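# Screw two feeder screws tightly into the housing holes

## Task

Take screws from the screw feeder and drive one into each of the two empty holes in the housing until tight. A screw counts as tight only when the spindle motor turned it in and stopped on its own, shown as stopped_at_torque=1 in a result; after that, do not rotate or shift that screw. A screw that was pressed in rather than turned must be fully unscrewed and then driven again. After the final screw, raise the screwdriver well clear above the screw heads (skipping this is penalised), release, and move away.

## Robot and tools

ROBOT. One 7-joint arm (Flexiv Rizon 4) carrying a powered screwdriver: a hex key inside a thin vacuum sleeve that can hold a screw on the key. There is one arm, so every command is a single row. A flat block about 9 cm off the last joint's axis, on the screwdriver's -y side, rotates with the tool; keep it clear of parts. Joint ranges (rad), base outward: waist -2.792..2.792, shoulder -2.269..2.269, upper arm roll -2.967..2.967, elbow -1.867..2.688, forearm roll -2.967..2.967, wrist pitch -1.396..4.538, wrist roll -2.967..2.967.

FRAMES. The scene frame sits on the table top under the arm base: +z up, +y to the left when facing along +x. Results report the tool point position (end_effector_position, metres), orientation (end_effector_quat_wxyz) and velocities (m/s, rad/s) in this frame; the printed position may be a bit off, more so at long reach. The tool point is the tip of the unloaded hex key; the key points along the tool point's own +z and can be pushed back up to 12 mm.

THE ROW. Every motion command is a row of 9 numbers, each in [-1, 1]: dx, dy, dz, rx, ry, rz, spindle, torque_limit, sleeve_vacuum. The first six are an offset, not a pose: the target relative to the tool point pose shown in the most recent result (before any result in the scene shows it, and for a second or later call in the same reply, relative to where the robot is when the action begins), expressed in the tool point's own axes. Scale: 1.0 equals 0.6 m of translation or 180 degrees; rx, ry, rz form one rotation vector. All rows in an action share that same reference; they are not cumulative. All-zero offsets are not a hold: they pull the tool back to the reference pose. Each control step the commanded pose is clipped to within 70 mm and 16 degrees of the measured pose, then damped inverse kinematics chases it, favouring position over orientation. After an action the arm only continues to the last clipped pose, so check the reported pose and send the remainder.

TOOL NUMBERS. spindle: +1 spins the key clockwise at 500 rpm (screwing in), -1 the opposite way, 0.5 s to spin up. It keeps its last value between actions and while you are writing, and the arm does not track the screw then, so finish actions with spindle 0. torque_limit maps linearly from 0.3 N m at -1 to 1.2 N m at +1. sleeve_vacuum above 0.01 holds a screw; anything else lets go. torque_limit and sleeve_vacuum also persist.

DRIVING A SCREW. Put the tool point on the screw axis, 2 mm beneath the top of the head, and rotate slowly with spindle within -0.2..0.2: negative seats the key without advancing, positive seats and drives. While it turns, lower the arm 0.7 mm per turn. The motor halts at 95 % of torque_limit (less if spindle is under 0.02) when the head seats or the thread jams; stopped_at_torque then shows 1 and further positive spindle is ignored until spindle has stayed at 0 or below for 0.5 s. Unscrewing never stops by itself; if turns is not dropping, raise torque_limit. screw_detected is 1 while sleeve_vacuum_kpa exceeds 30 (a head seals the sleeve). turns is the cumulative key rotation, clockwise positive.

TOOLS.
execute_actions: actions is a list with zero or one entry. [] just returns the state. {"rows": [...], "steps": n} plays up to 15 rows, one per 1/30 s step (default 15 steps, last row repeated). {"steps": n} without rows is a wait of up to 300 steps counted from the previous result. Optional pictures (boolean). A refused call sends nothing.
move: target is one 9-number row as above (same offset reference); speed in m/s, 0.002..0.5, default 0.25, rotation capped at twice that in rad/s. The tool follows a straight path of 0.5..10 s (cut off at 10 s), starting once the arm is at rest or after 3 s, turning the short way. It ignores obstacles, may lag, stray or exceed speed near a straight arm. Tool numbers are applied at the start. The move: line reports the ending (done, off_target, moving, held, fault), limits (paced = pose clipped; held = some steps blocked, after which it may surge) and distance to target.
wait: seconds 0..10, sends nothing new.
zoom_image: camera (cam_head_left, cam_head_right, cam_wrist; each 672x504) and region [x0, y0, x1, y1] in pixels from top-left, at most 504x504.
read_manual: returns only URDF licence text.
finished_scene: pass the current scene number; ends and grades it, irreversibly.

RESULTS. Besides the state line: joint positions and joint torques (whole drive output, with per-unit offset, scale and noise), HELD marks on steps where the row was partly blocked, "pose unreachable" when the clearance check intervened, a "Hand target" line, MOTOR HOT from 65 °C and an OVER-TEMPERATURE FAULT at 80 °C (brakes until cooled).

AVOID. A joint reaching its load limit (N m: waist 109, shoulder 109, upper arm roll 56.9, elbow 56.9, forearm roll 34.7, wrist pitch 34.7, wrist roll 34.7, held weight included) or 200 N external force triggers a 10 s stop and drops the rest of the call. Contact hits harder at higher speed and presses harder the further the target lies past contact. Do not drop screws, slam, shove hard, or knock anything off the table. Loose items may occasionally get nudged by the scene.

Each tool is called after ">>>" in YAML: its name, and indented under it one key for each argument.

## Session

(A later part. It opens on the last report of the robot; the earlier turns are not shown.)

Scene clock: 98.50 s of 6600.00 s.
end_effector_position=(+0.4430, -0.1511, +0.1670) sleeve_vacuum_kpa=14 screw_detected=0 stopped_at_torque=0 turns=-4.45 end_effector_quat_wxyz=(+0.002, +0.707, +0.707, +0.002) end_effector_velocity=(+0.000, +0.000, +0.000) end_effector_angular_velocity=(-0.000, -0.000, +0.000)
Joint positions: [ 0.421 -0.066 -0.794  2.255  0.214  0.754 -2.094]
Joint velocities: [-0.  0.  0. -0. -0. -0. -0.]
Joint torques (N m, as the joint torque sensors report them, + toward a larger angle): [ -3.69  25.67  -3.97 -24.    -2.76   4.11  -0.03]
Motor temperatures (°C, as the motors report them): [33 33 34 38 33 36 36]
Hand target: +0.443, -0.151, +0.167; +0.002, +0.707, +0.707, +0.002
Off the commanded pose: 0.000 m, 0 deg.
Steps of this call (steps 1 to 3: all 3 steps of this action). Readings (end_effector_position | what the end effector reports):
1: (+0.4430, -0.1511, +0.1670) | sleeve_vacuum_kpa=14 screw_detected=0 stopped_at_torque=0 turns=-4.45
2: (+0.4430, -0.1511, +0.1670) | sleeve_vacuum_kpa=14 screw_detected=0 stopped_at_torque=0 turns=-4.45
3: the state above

>>> move:
  target: [-0.003,-0.003,-0.002,0,0,0,-0.15,0,1]
  speed: 0.002

>>> execute_actions:
  actions:
    - {"rows":[[0,0,0,0,0,0,0,0,1]],"steps":3}
  pictures: false

>>> zoom_image:
  camera: "cam_wrist"
  region: [370,210,450,290]

Scene clock: 104.70 s of 6600.00 s.
end_effector_position=(+0.4416, -0.1530, +0.1683) sleeve_vacuum_kpa=14 screw_detected=0 stopped_at_torque=0 turns=-6.47 end_effector_quat_wxyz=(+0.003, +0.707, +0.707, +0.002) end_effector_velocity=(+0.000, -0.000, +0.000) end_effector_angular_velocity=(-0.000, -0.000, -0.000)
Joint positions: [ 0.418 -0.061 -0.795  2.257  0.209  0.753 -2.095]
Joint velocities: [-0. -0. -0. -0.  0.  0. -0.]
Joint torques (N m, as the joint torque sensors report them, + toward a larger angle): [ -4.56  26.23  -4.53 -23.58  -2.85   3.37  -0.16]
Motor temperatures (°C, as the motors report them): [33 33 34 38 33 36 36]
Hand target: +0.441, -0.153, +0.168; +0.002, +0.707, +0.707, +0.002
Off the commanded pose: 0.000 m, 0 deg.
After step 90, 1.57 s passed at rest.
move: done

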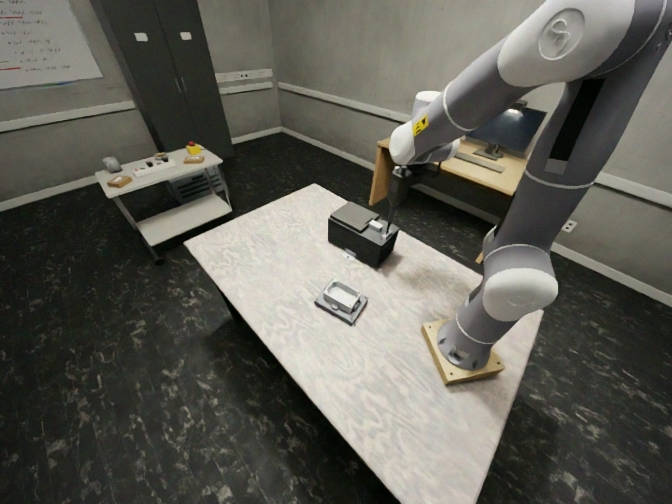

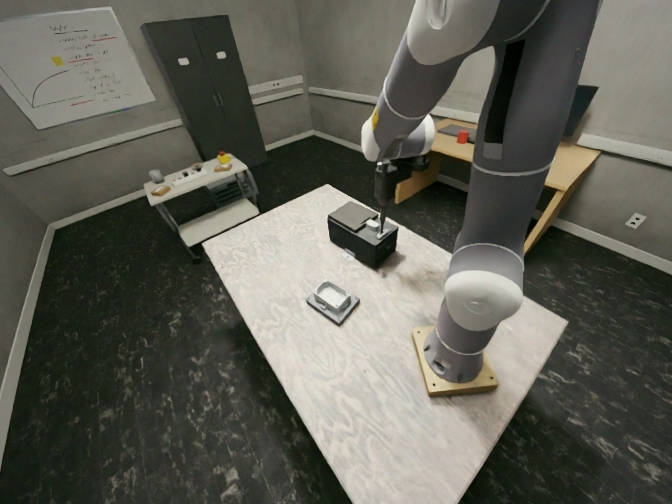

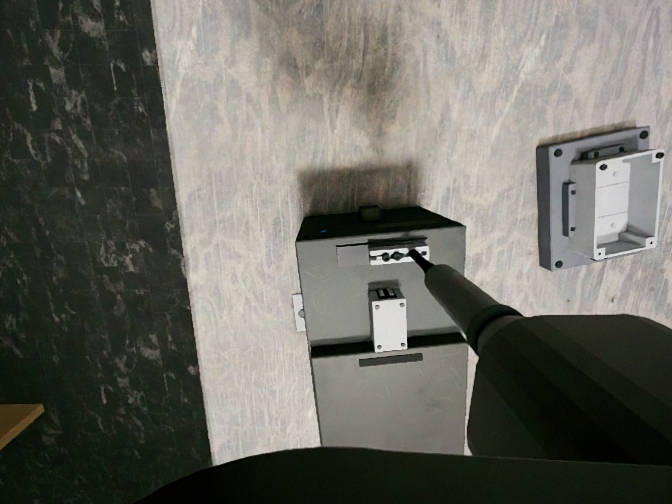

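Scene clock: 104.80 s of 6600.00 s.
end_effector_position=(+0.4416, -0.1530, +0.1683) sleeve_vacuum_kpa=14 screw_detected=0 stopped_at_torque=0 turns=-6.47 end_effector_quat_wxyz=(+0.003, +0.707, +0.707, +0.002) end_effector_velocity=(-0.000, +0.000, -0.000) end_effector_angular_velocity=(+0.001, +0.001, -0.000)
Joint positions: [ 0.418 -0.061 -0.795  2.257  0.209  0.753 -2.095]
Joint velocities: [-0.     0.    -0.     0.     0.    -0.001 -0.   ]
Joint torques (N m, as the joint torque sensors report them, + toward a larger angle): [ -4.    25.4   -3.96 -24.31  -2.97   3.87  -0.03]
Motor temperatures (°C, as the motors report them): [33 33 34 38 33 36 36]
Hand target: +0.442, -0.153, +0.168; +0.003, +0.707, +0.707, +0.002
Off the commanded pose: 0.000 m, 0 deg.
Steps of this call (steps 1 to 3: all 3 steps of this action). Readings (end_effector_position | what the end effector reports):
1: (+0.4416, -0.1530, +0.1683) | sleeve_vacuum_kpa=14 screw_detected=0 stopped_at_torque=0 turns=-6.47
2: (+0.4416, -0.1530, +0.1683) | sleeve_vacuum_kpa=14 screw_detected=0 stopped_at_torque=0 turns=-6.47
3: the state above

Region (370, 210, 450, 290) of cam_wrist's 672x504 image, scaled by 6.300, with more detail than that image has.

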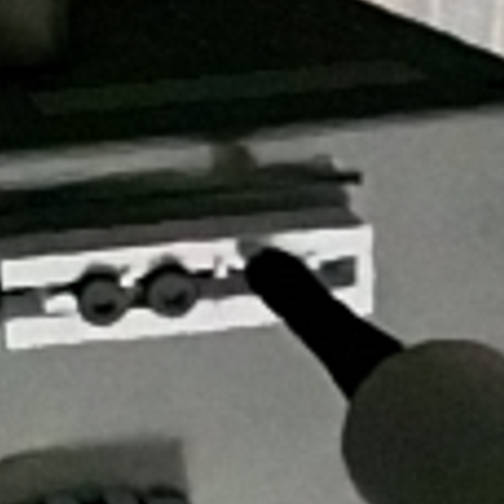

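>>> move:
  target: [0.0045,0.0035,-0.012,0,0,0,0,0,1]
  speed: 0.02

>>> zoom_image:
  camera: "cam_wrist"
  region: [370,210,450,290]

Scene clock: 110.27 s of 6600.00 s.
end_effector_position=(+0.4437, -0.1504, +0.1754) sleeve_vacuum_kpa=14 screw_detected=0 stopped_at_torque=0 turns=-6.47 end_effector_quat_wxyz=(+0.003, +0.707, +0.707, +0.002) end_effector_velocity=(+0.000, +0.000, +0.000) end_effector_angular_velocity=(-0.000, -0.000, +0.000)
Joint positions: [ 0.421 -0.038 -0.792  2.255  0.183  0.738 -2.069]
Joint velocities: [ 0.     0.001  0.001 -0.    -0.002 -0.     0.002]
Joint torques (N m, as the joint torque sensors report them, + toward a larger angle): [ -2.68  25.7   -3.   -24.78  -3.2    3.24   0.18]
Motor temperatures (°C, as the motors report them): [33 33 34 38 33 36 36]
Hand target: +0.444, -0.150, +0.175; +0.003, +0.707, +0.707, +0.002
Off the commanded pose: 0.000 m, 0 deg.
After step 90, 1.77 s passed at rest.
move: done

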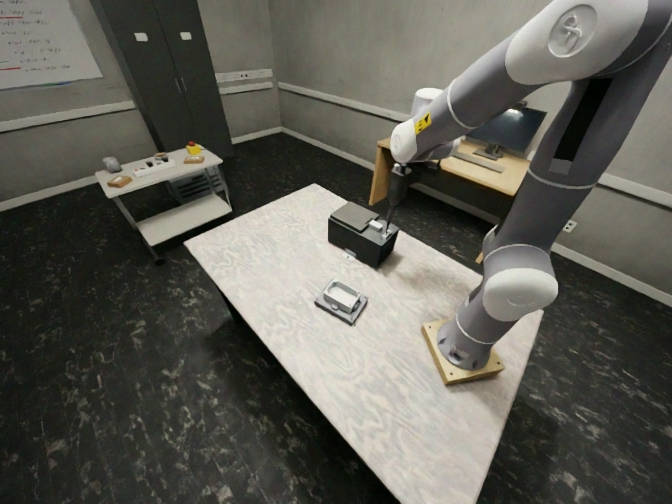

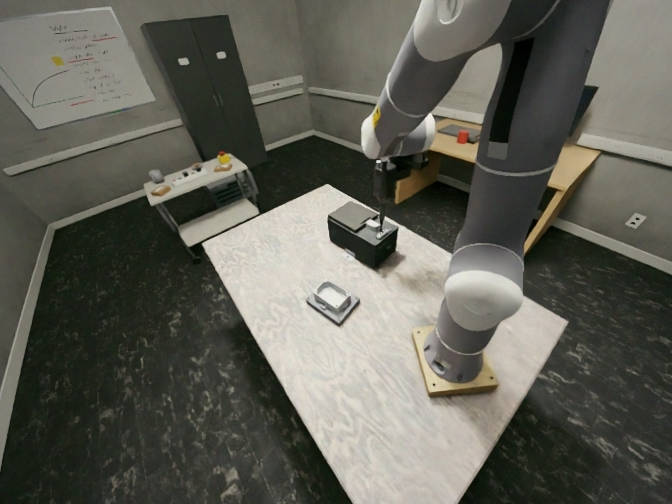

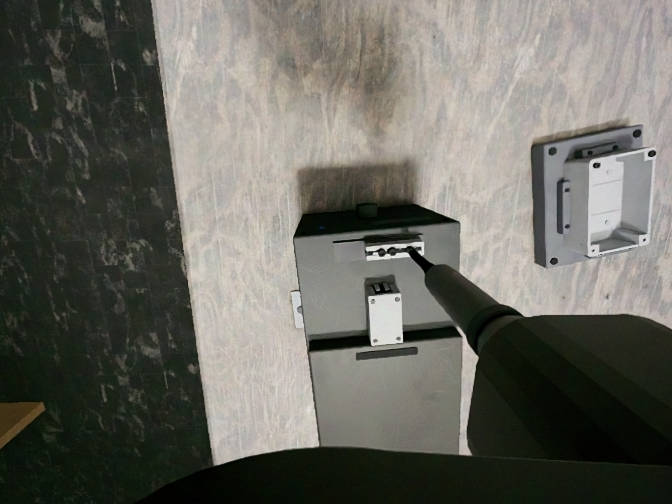

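Region (370, 210, 450, 290) of cam_wrist's 672x504 image, scaled by 6.300, with more detail than that image has.

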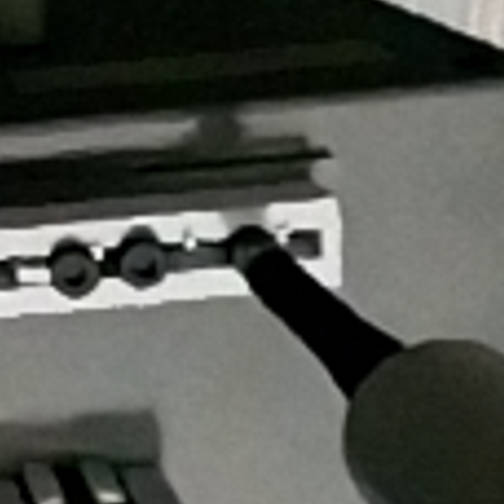

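>>> move:
  target: [-0.0005,-0.0007,0.019,0,0,0,-0.1,0,1]
  speed: 0.005

>>> execute_actions:
  actions:
    - {"rows":[[0,0,0,0,0,0,0,0,1]],"steps":3}
  pictures: false

>>> zoom_image:
  camera: "cam_wrist"
  region: [370,210,450,290]

Scene clock: 116.17 s of 6600.00 s.
end_effector_position=(+0.4437, -0.1506, +0.1643) sleeve_vacuum_kpa=40 screw_detected=1 stopped_at_torque=0 turns=-8.54 end_effector_quat_wxyz=(+0.003, +0.707, +0.707, +0.002) end_effector_velocity=(+0.000, -0.000, -0.000) end_effector_angular_velocity=(-0.000, -0.000, +0.000)
Joint positions: [ 0.421 -0.075 -0.792  2.256  0.224  0.762 -2.099]
Joint velocities: [ 0.    -0.001  0.    -0.     0.001  0.001 -0.001]
Joint torques (N m, as the joint torque sensors report them, + toward a larger angle): [ -5.2   23.27  -5.11 -22.69  -2.36   4.17  -0.35]
Motor temperatures (°C, as the motors report them): [33 33 34 38 33 36 36]
Hand target: +0.443, -0.151, +0.164; +0.003, +0.707, +0.707, +0.002
Off the commanded pose: 0.000 m, 0 deg.
After step 90, 0.40 s passed at rest.
move: done

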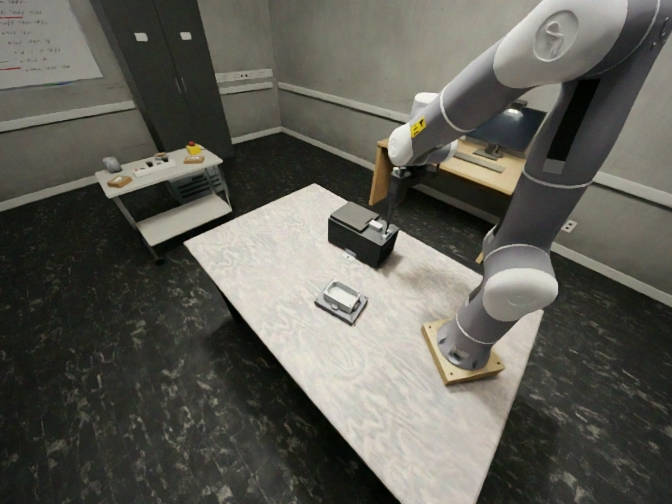

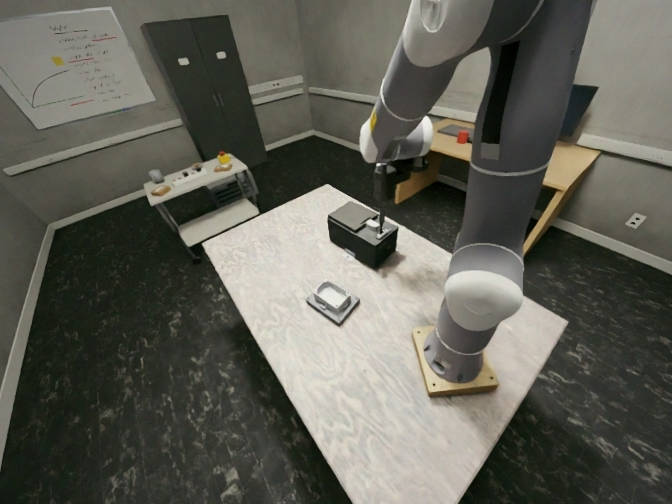

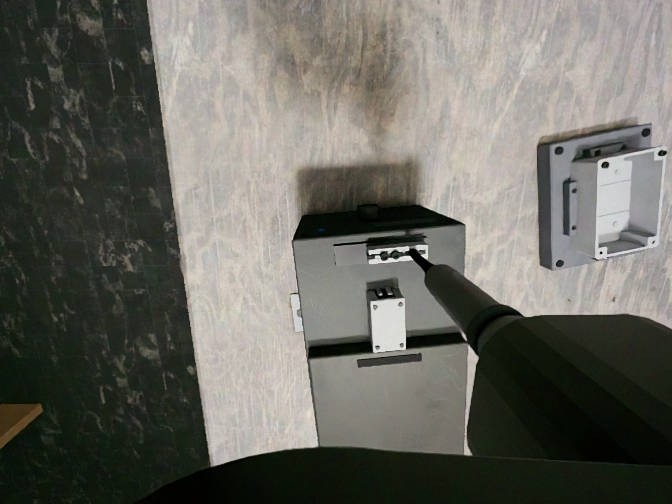

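Scene clock: 116.27 s of 6600.00 s.
end_effector_position=(+0.4438, -0.1507, +0.1644) sleeve_vacuum_kpa=40 screw_detected=1 stopped_at_torque=0 turns=-8.54 end_effector_quat_wxyz=(+0.003, +0.707, +0.707, +0.002) end_effector_velocity=(+0.001, -0.000, +0.001) end_effector_angular_velocity=(-0.001, -0.002, -0.000)
Joint positions: [ 0.421 -0.075 -0.792  2.256  0.224  0.762 -2.1  ]
Joint velocities: [ 0.     0.001 -0.    -0.001 -0.     0.001  0.   ]
Joint torques (N m, as the joint torque sensors report them, + toward a larger angle): [ -3.74  25.69  -4.07 -23.43  -2.61   4.16   0.16]
Motor temperatures (°C, as the motors report them): [33 33 34 38 33 36 36]
Hand target: +0.444, -0.151, +0.164; +0.003, +0.707, +0.707, +0.002
Off the commanded pose: 0.000 m, 0 deg.
Steps of this call (steps 1 to 3: all 3 steps of this action). Readings (end_effector_position | what the end effector reports):
1: (+0.4437, -0.1506, +0.1643) | sleeve_vacuum_kpa=40 screw_detected=1 stopped_at_torque=0 turns=-8.54
2: (+0.4438, -0.1507, +0.1643) | sleeve_vacuum_kpa=40 screw_detected=1 stopped_at_torque=0 turns=-8.54
3: the state above

Region (370, 210, 450, 290) of cam_wrist's 672x504 image, scaled by 6.300, with more detail than that image has.

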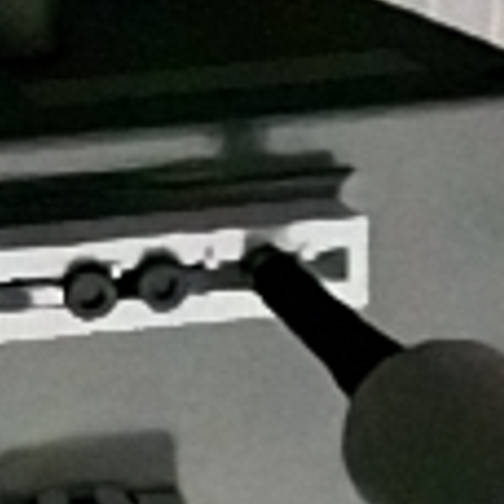

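>>> move:
  target: [0,0,-0.06,0,0,0,0,0,1]
  speed: 0.06

>>> move:
  target: [0.42,0.06,0.1,0.0022,0.0005,0,0,0,1]

>>> zoom_image:
  camera: "cam_wrist"
  region: [340,120,500,280]

Scene clock: 121.43 s of 6600.00 s.
end_effector_position=(+0.4438, -0.1507, +0.2004) sleeve_vacuum_kpa=39 screw_detected=1 stopped_at_torque=0 turns=-8.54 end_effector_quat_wxyz=(+0.003, +0.707, +0.707, +0.002) end_effector_velocity=(-0.000, -0.000, +0.001) end_effector_angular_velocity=(-0.000, +0.001, -0.000)
Joint positions: [ 0.414  0.039 -0.782  2.246  0.104  0.681 -2.011]
Joint velocities: [ 0.     0.003 -0.     0.    -0.003 -0.002  0.003]
Joint torques (N m, as the joint torque sensors report them, + toward a larger angle): [ -4.19  24.51  -1.87 -26.11  -3.01   3.38   0.36]
Motor temperatures (°C, as the motors report them): [33 33 34 38 33 36 36]
Hand target: +0.444, -0.151, +0.200; +0.003, +0.707, +0.707, +0.002
Off the commanded pose: 0.000 m, 0 deg.
After step 90, 1.27 s passed at rest.
move: done

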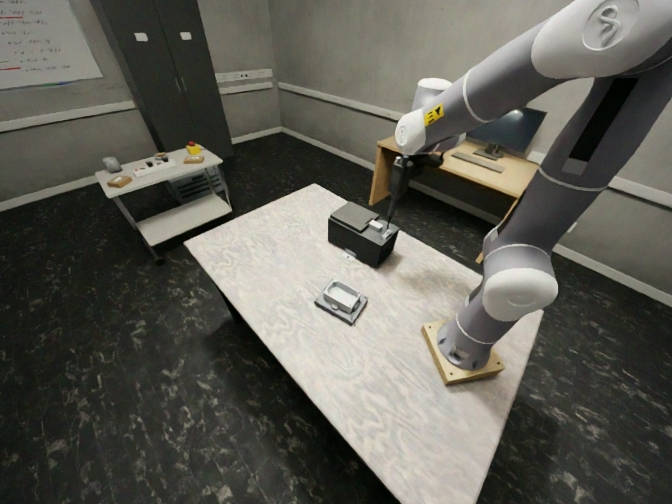

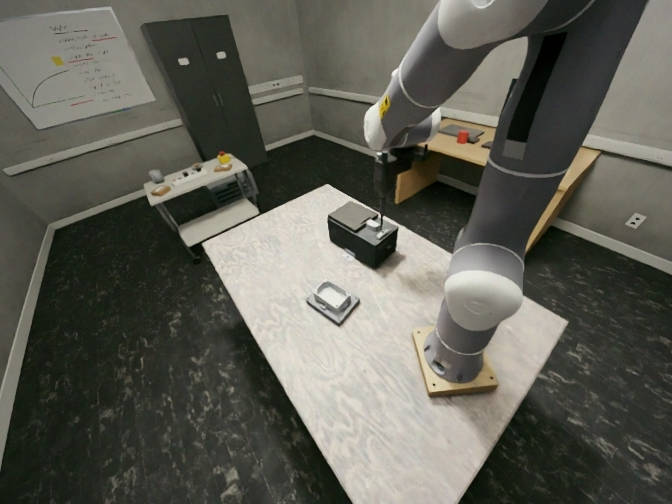

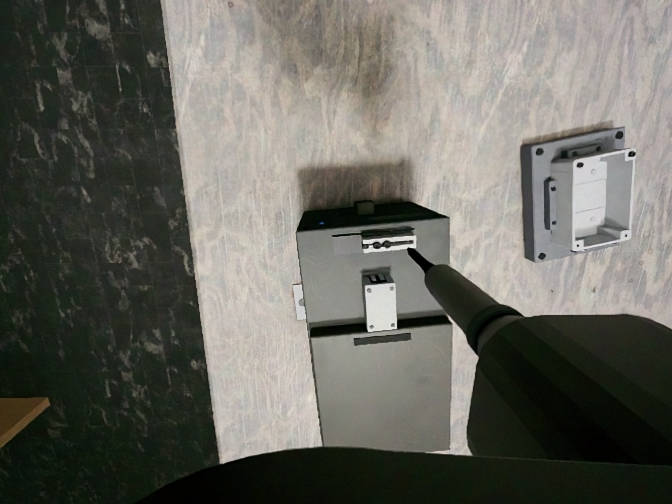

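Scene clock: 122.93 s of 6600.00 s.
end_effector_position=(+0.4809, +0.1017, +0.1404) sleeve_vacuum_kpa=39 screw_detected=1 stopped_at_torque=0 turns=-8.54 end_effector_quat_wxyz=(-0.000, +0.707, +0.707, +0.000) end_effector_velocity=(+0.001, +0.000, -0.000) end_effector_angular_velocity=(-0.000, -0.001, -0.001)
Joint positions: [ 0.68   0.007 -0.452  2.363  0.107  0.868 -1.429]
Joint velocities: [ 0.001 -0.001  0.    -0.001  0.     0.001  0.001]
Joint torques (N m, as the joint torque sensors report them, + toward a larger angle): [ -2.39  28.17  -1.05 -23.96  -2.1    5.41   0.48]
Motor temperatures (°C, as the motors report them): [33 33 34 39 33 36 36]
Hand target: +0.481, +0.102, +0.140; -0.000, +0.707, +0.707, +0.001
Off the commanded pose: 0.001 m, 0 deg.
move: done

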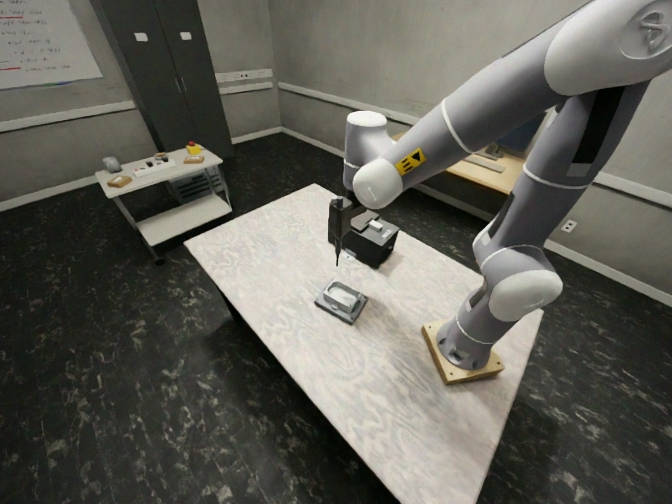

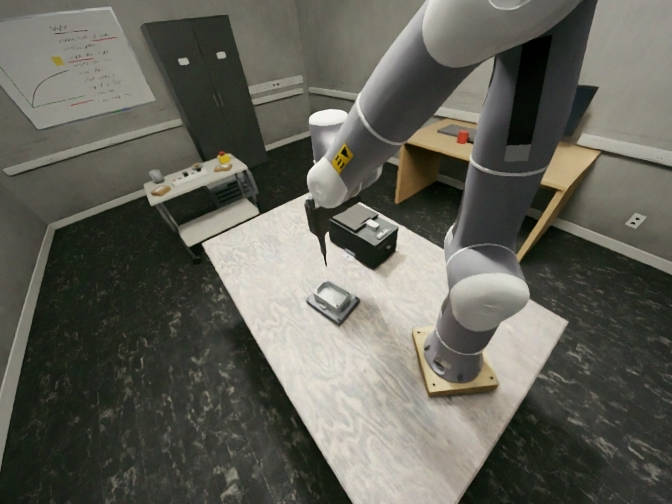

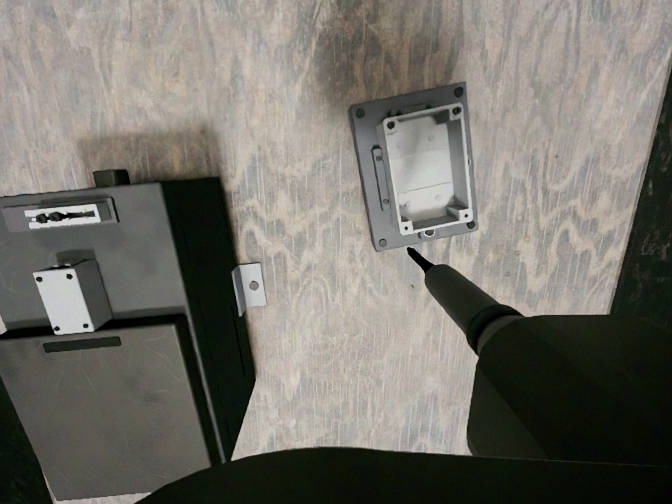

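Region (340, 120, 500, 280) of cam_wrist's 672x504 image, scaled by 3.150, with more detail than that image has.

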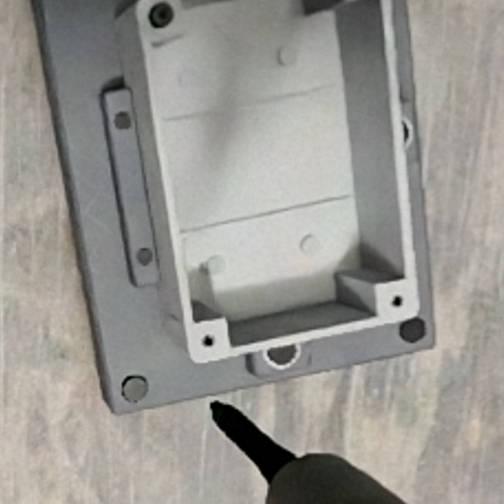

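>>> move:
  target: [0.025,-0.009,0.059,0,0,0,0,0,1]
  speed: 0.08

>>> zoom_image:
  camera: "cam_wrist"
  region: [370,190,490,290]

>>> zoom_image:
  camera: "cam_head_right"
  region: [300,255,360,315]

Scene clock: 127.77 s of 6600.00 s.
end_effector_position=(+0.4754, +0.1166, +0.1049) sleeve_vacuum_kpa=39 screw_detected=1 stopped_at_torque=0 turns=-8.54 end_effector_quat_wxyz=(-0.000, +0.707, +0.707, +0.000) end_effector_velocity=(+0.000, +0.000, -0.000) end_effector_angular_velocity=(+0.001, -0.001, -0.000)
Joint positions: [ 0.709 -0.086 -0.433  2.384  0.185  0.972 -1.448]
Joint velocities: [ 0.    -0.001  0.    -0.     0.002  0.002 -0.001]
Joint torques (N m, as the joint torque sensors report them, + toward a larger angle): [ -1.29  29.81  -2.11 -21.19  -1.61   5.32  -0.09]
Motor temperatures (°C, as the motors report them): [33 33 34 39 33 36 36]
Hand target: +0.476, +0.117, +0.105; -0.000, +0.707, +0.707, +0.000
Off the commanded pose: 0.000 m, 0 deg.
After step 90, 1.00 s passed at rest.
move: done

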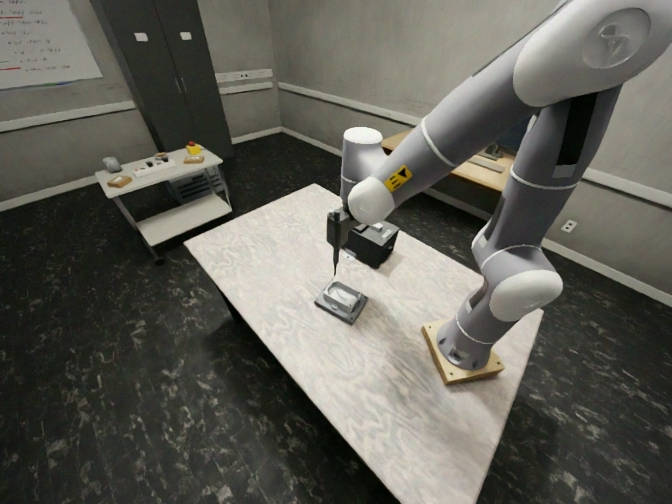

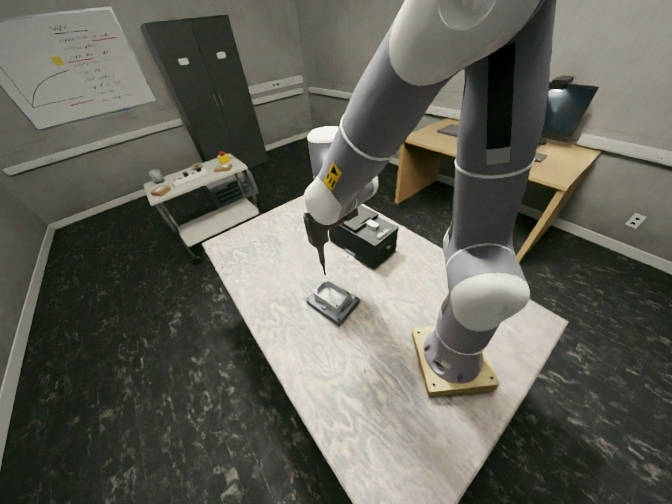

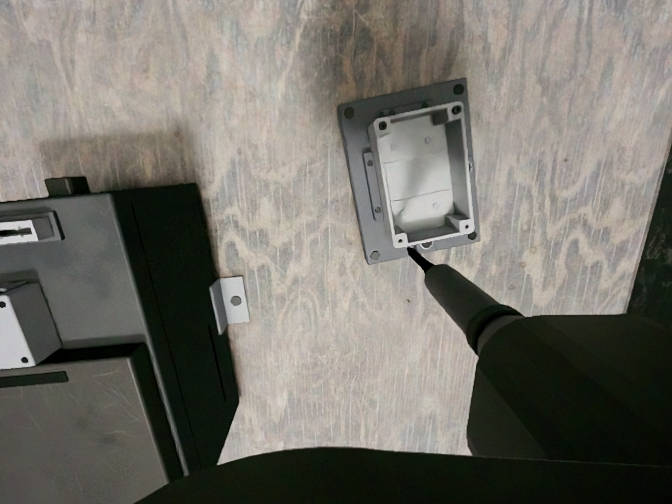

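Region (370, 190, 490, 290) of cam_wrist's 672x504 image, scaled by 4.200, with more detail than that image has.

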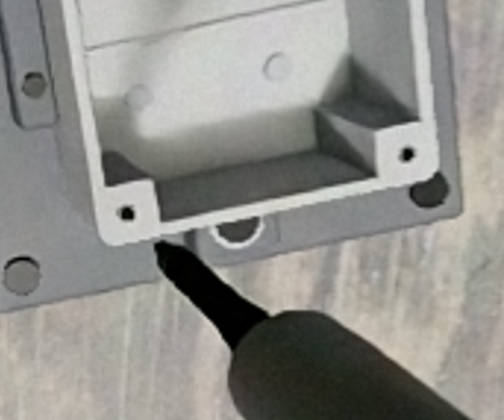

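Region (300, 255, 360, 315) of cam_head_right's 672x504 image, scaled by 8.400, with more detail than that image has.

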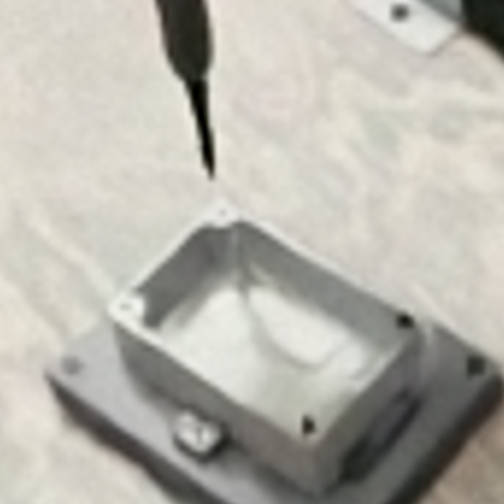

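>>> move:
  target: [-0.0025,-0.0017,0.02,0,0,0,0,0,1]
  speed: 0.04

>>> zoom_image:
  camera: "cam_wrist"
  region: [385,225,435,275]

>>> zoom_image:
  camera: "cam_head_right"
  region: [310,262,345,297]

>>> zoom_image:
  camera: "cam_head_left"
  region: [318,262,353,297]

Scene clock: 134.47 s of 6600.00 s.
end_effector_position=(+0.4742, +0.1151, +0.0929) sleeve_vacuum_kpa=39 screw_detected=1 stopped_at_torque=0 turns=-8.54 end_effector_quat_wxyz=(-0.000, +0.707, +0.707, -0.000) end_effector_velocity=(+0.000, -0.000, -0.000) end_effector_angular_velocity=(+0.000, -0.001, -0.000)
Joint positions: [ 0.708 -0.124 -0.429  2.384  0.222  1.003 -1.477]
Joint velocities: [-0.    -0.001 -0.001 -0.     0.002  0.001 -0.002]
Joint torques (N m, as the joint torque sensors report them, + toward a larger angle): [ -2.78  30.19  -2.6  -20.35  -1.61   5.21  -0.11]
Motor temperatures (°C, as the motors report them): [33 33 34 38 33 36 36]
Hand target: +0.474, +0.115, +0.093; -0.000, +0.707, +0.707, +0.000
Off the commanded pose: 0.000 m, 0 deg.
After step 90, 2.97 s passed at rest.
move: done

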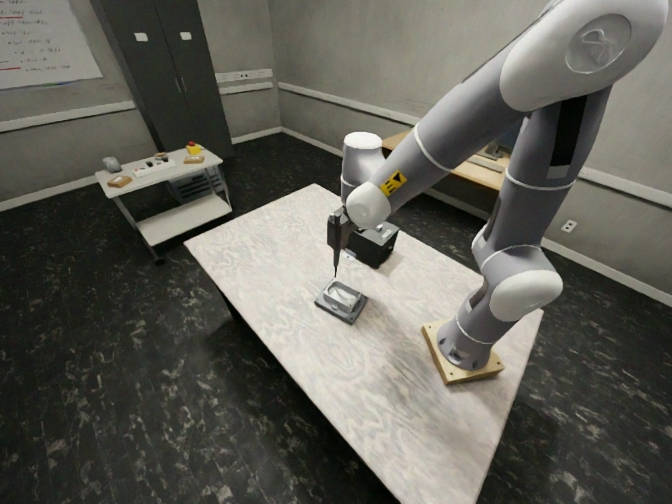

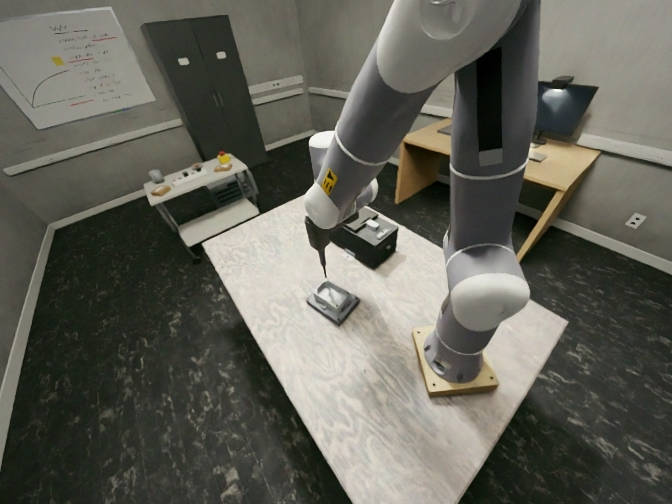

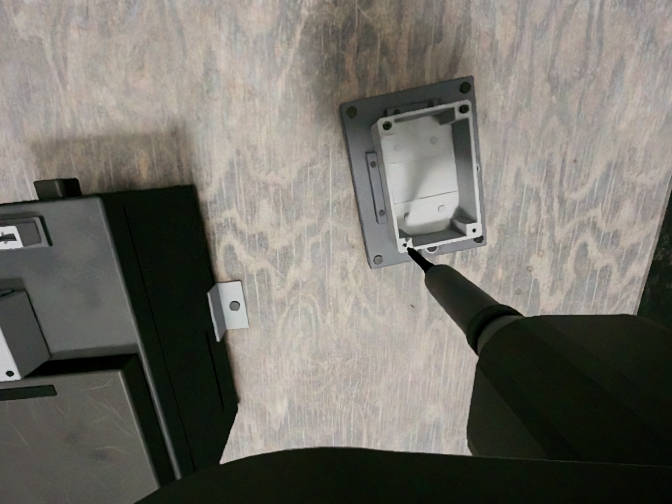

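Region (385, 225, 435, 275) of cam_wrist's 672x504 image, scaled by 10.080, with more detail than that image has.

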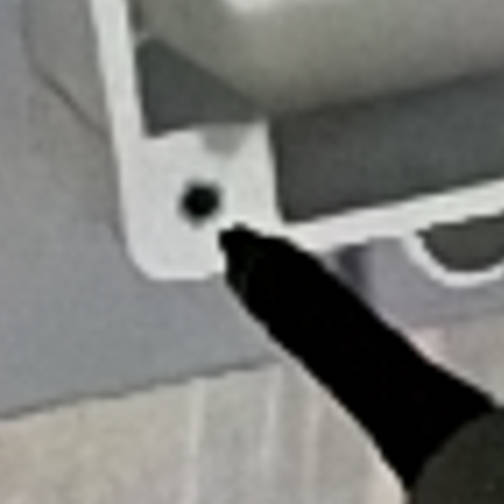

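Region (310, 262, 345, 297) of cam_head_right's 672x504 image, scaled by 14.400, with more detail than that image has.

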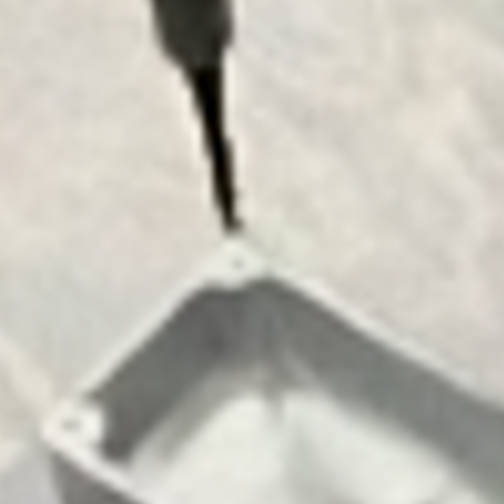

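Region (318, 262, 353, 297) of cam_head_left's 672x504 image, scaled by 14.400, with more detail than that image has.

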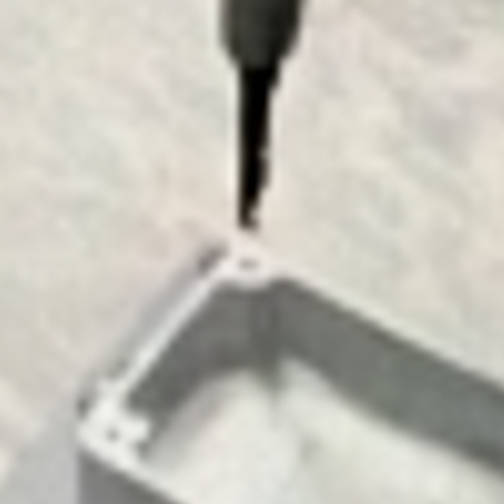

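>>> move:
  target: [0,0,0.018,0,0,0,0,0,1]
  speed: 0.02

>>> zoom_image:
  camera: "cam_wrist"
  region: [385,225,435,275]

>>> zoom_image:
  camera: "cam_head_right"
  region: [310,262,345,297]

>>> zoom_image:
  camera: "cam_head_left"
  region: [318,262,353,297]

Scene clock: 139.40 s of 6600.00 s.
end_effector_position=(+0.4739, +0.1151, +0.0821) sleeve_vacuum_kpa=39 screw_detected=1 stopped_at_torque=0 turns=-8.54 end_effector_quat_wxyz=(-0.000, +0.707, +0.707, -0.000) end_effector_velocity=(+0.001, +0.000, -0.000) end_effector_angular_velocity=(+0.001, -0.002, +0.000)
Joint positions: [ 0.707 -0.161 -0.422  2.379  0.259  1.029 -1.502]
Joint velocities: [ 0.    -0.002  0.    -0.001  0.003  0.002 -0.003]
Joint torques (N m, as the joint torque sensors report them, + toward a larger angle): [ -2.89  30.79  -3.03 -19.33  -1.46   5.21  -0.15]
Motor temperatures (°C, as the motors report them): [33 33 34 38 33 36 36]
Hand target: +0.474, +0.115, +0.082; -0.000, +0.707, +0.707, -0.000
Off the commanded pose: 0.000 m, 0 deg.
After step 90, 1.17 s passed at rest.
move: done

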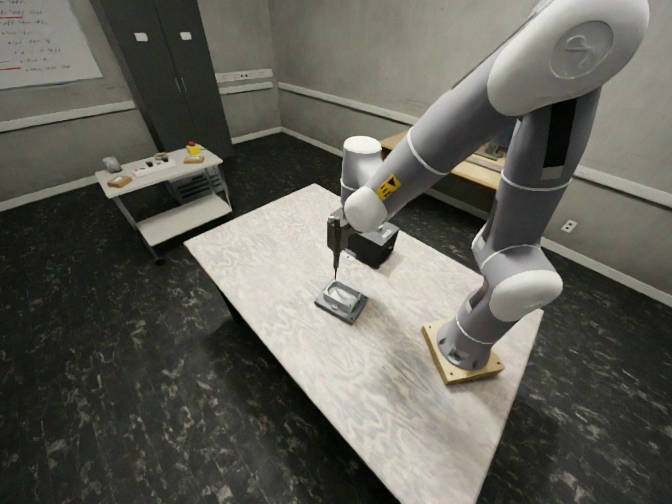

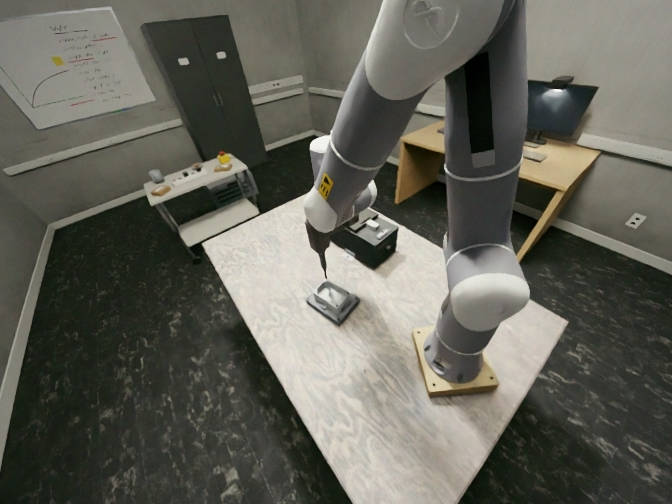

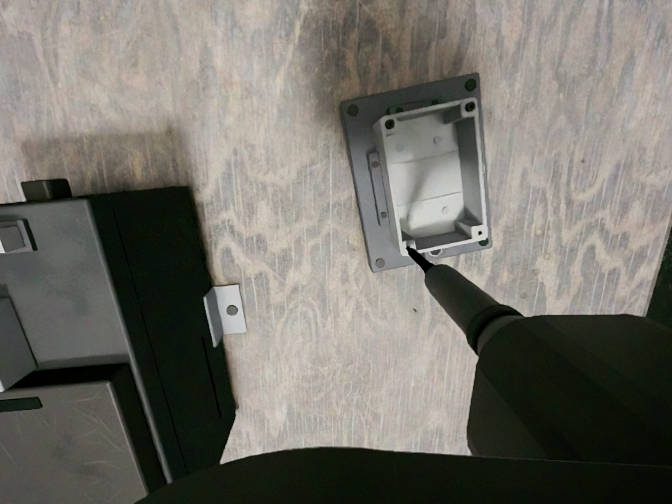

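Region (385, 225, 435, 275) of cam_wrist's 672x504 image, scaled by 10.080, with more detail than that image has.

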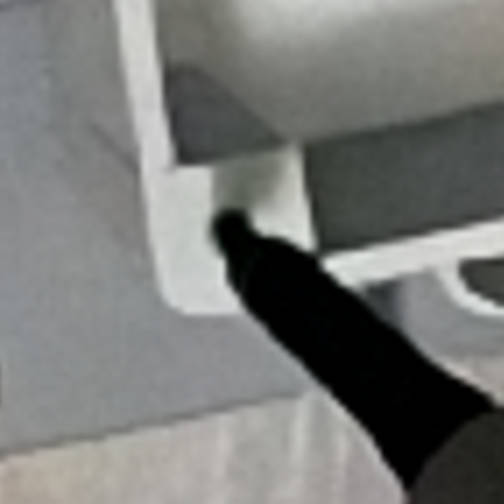

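Region (310, 262, 345, 297) of cam_head_right's 672x504 image, scaled by 14.400, with more detail than that image has.

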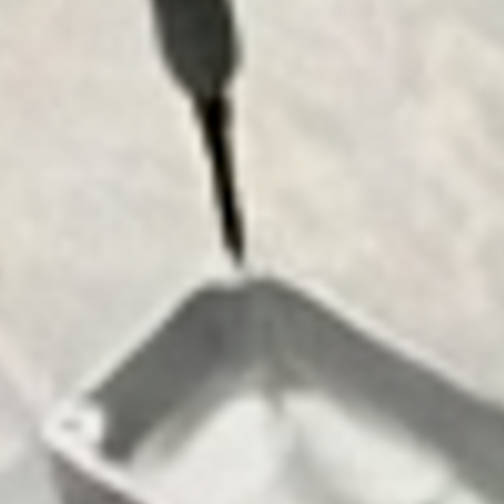

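Region (318, 262, 353, 297) of cam_head_left's 672x504 image, scaled by 14.400, with more detail than that image has.

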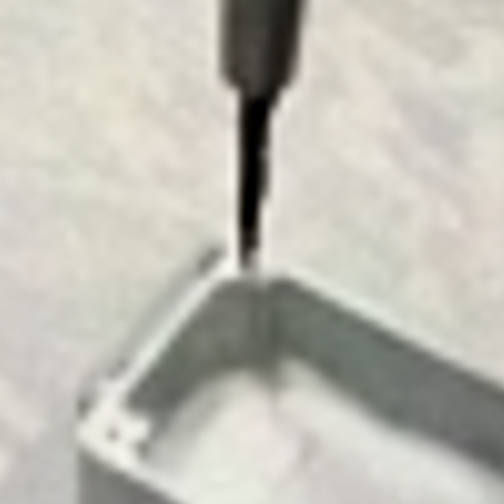

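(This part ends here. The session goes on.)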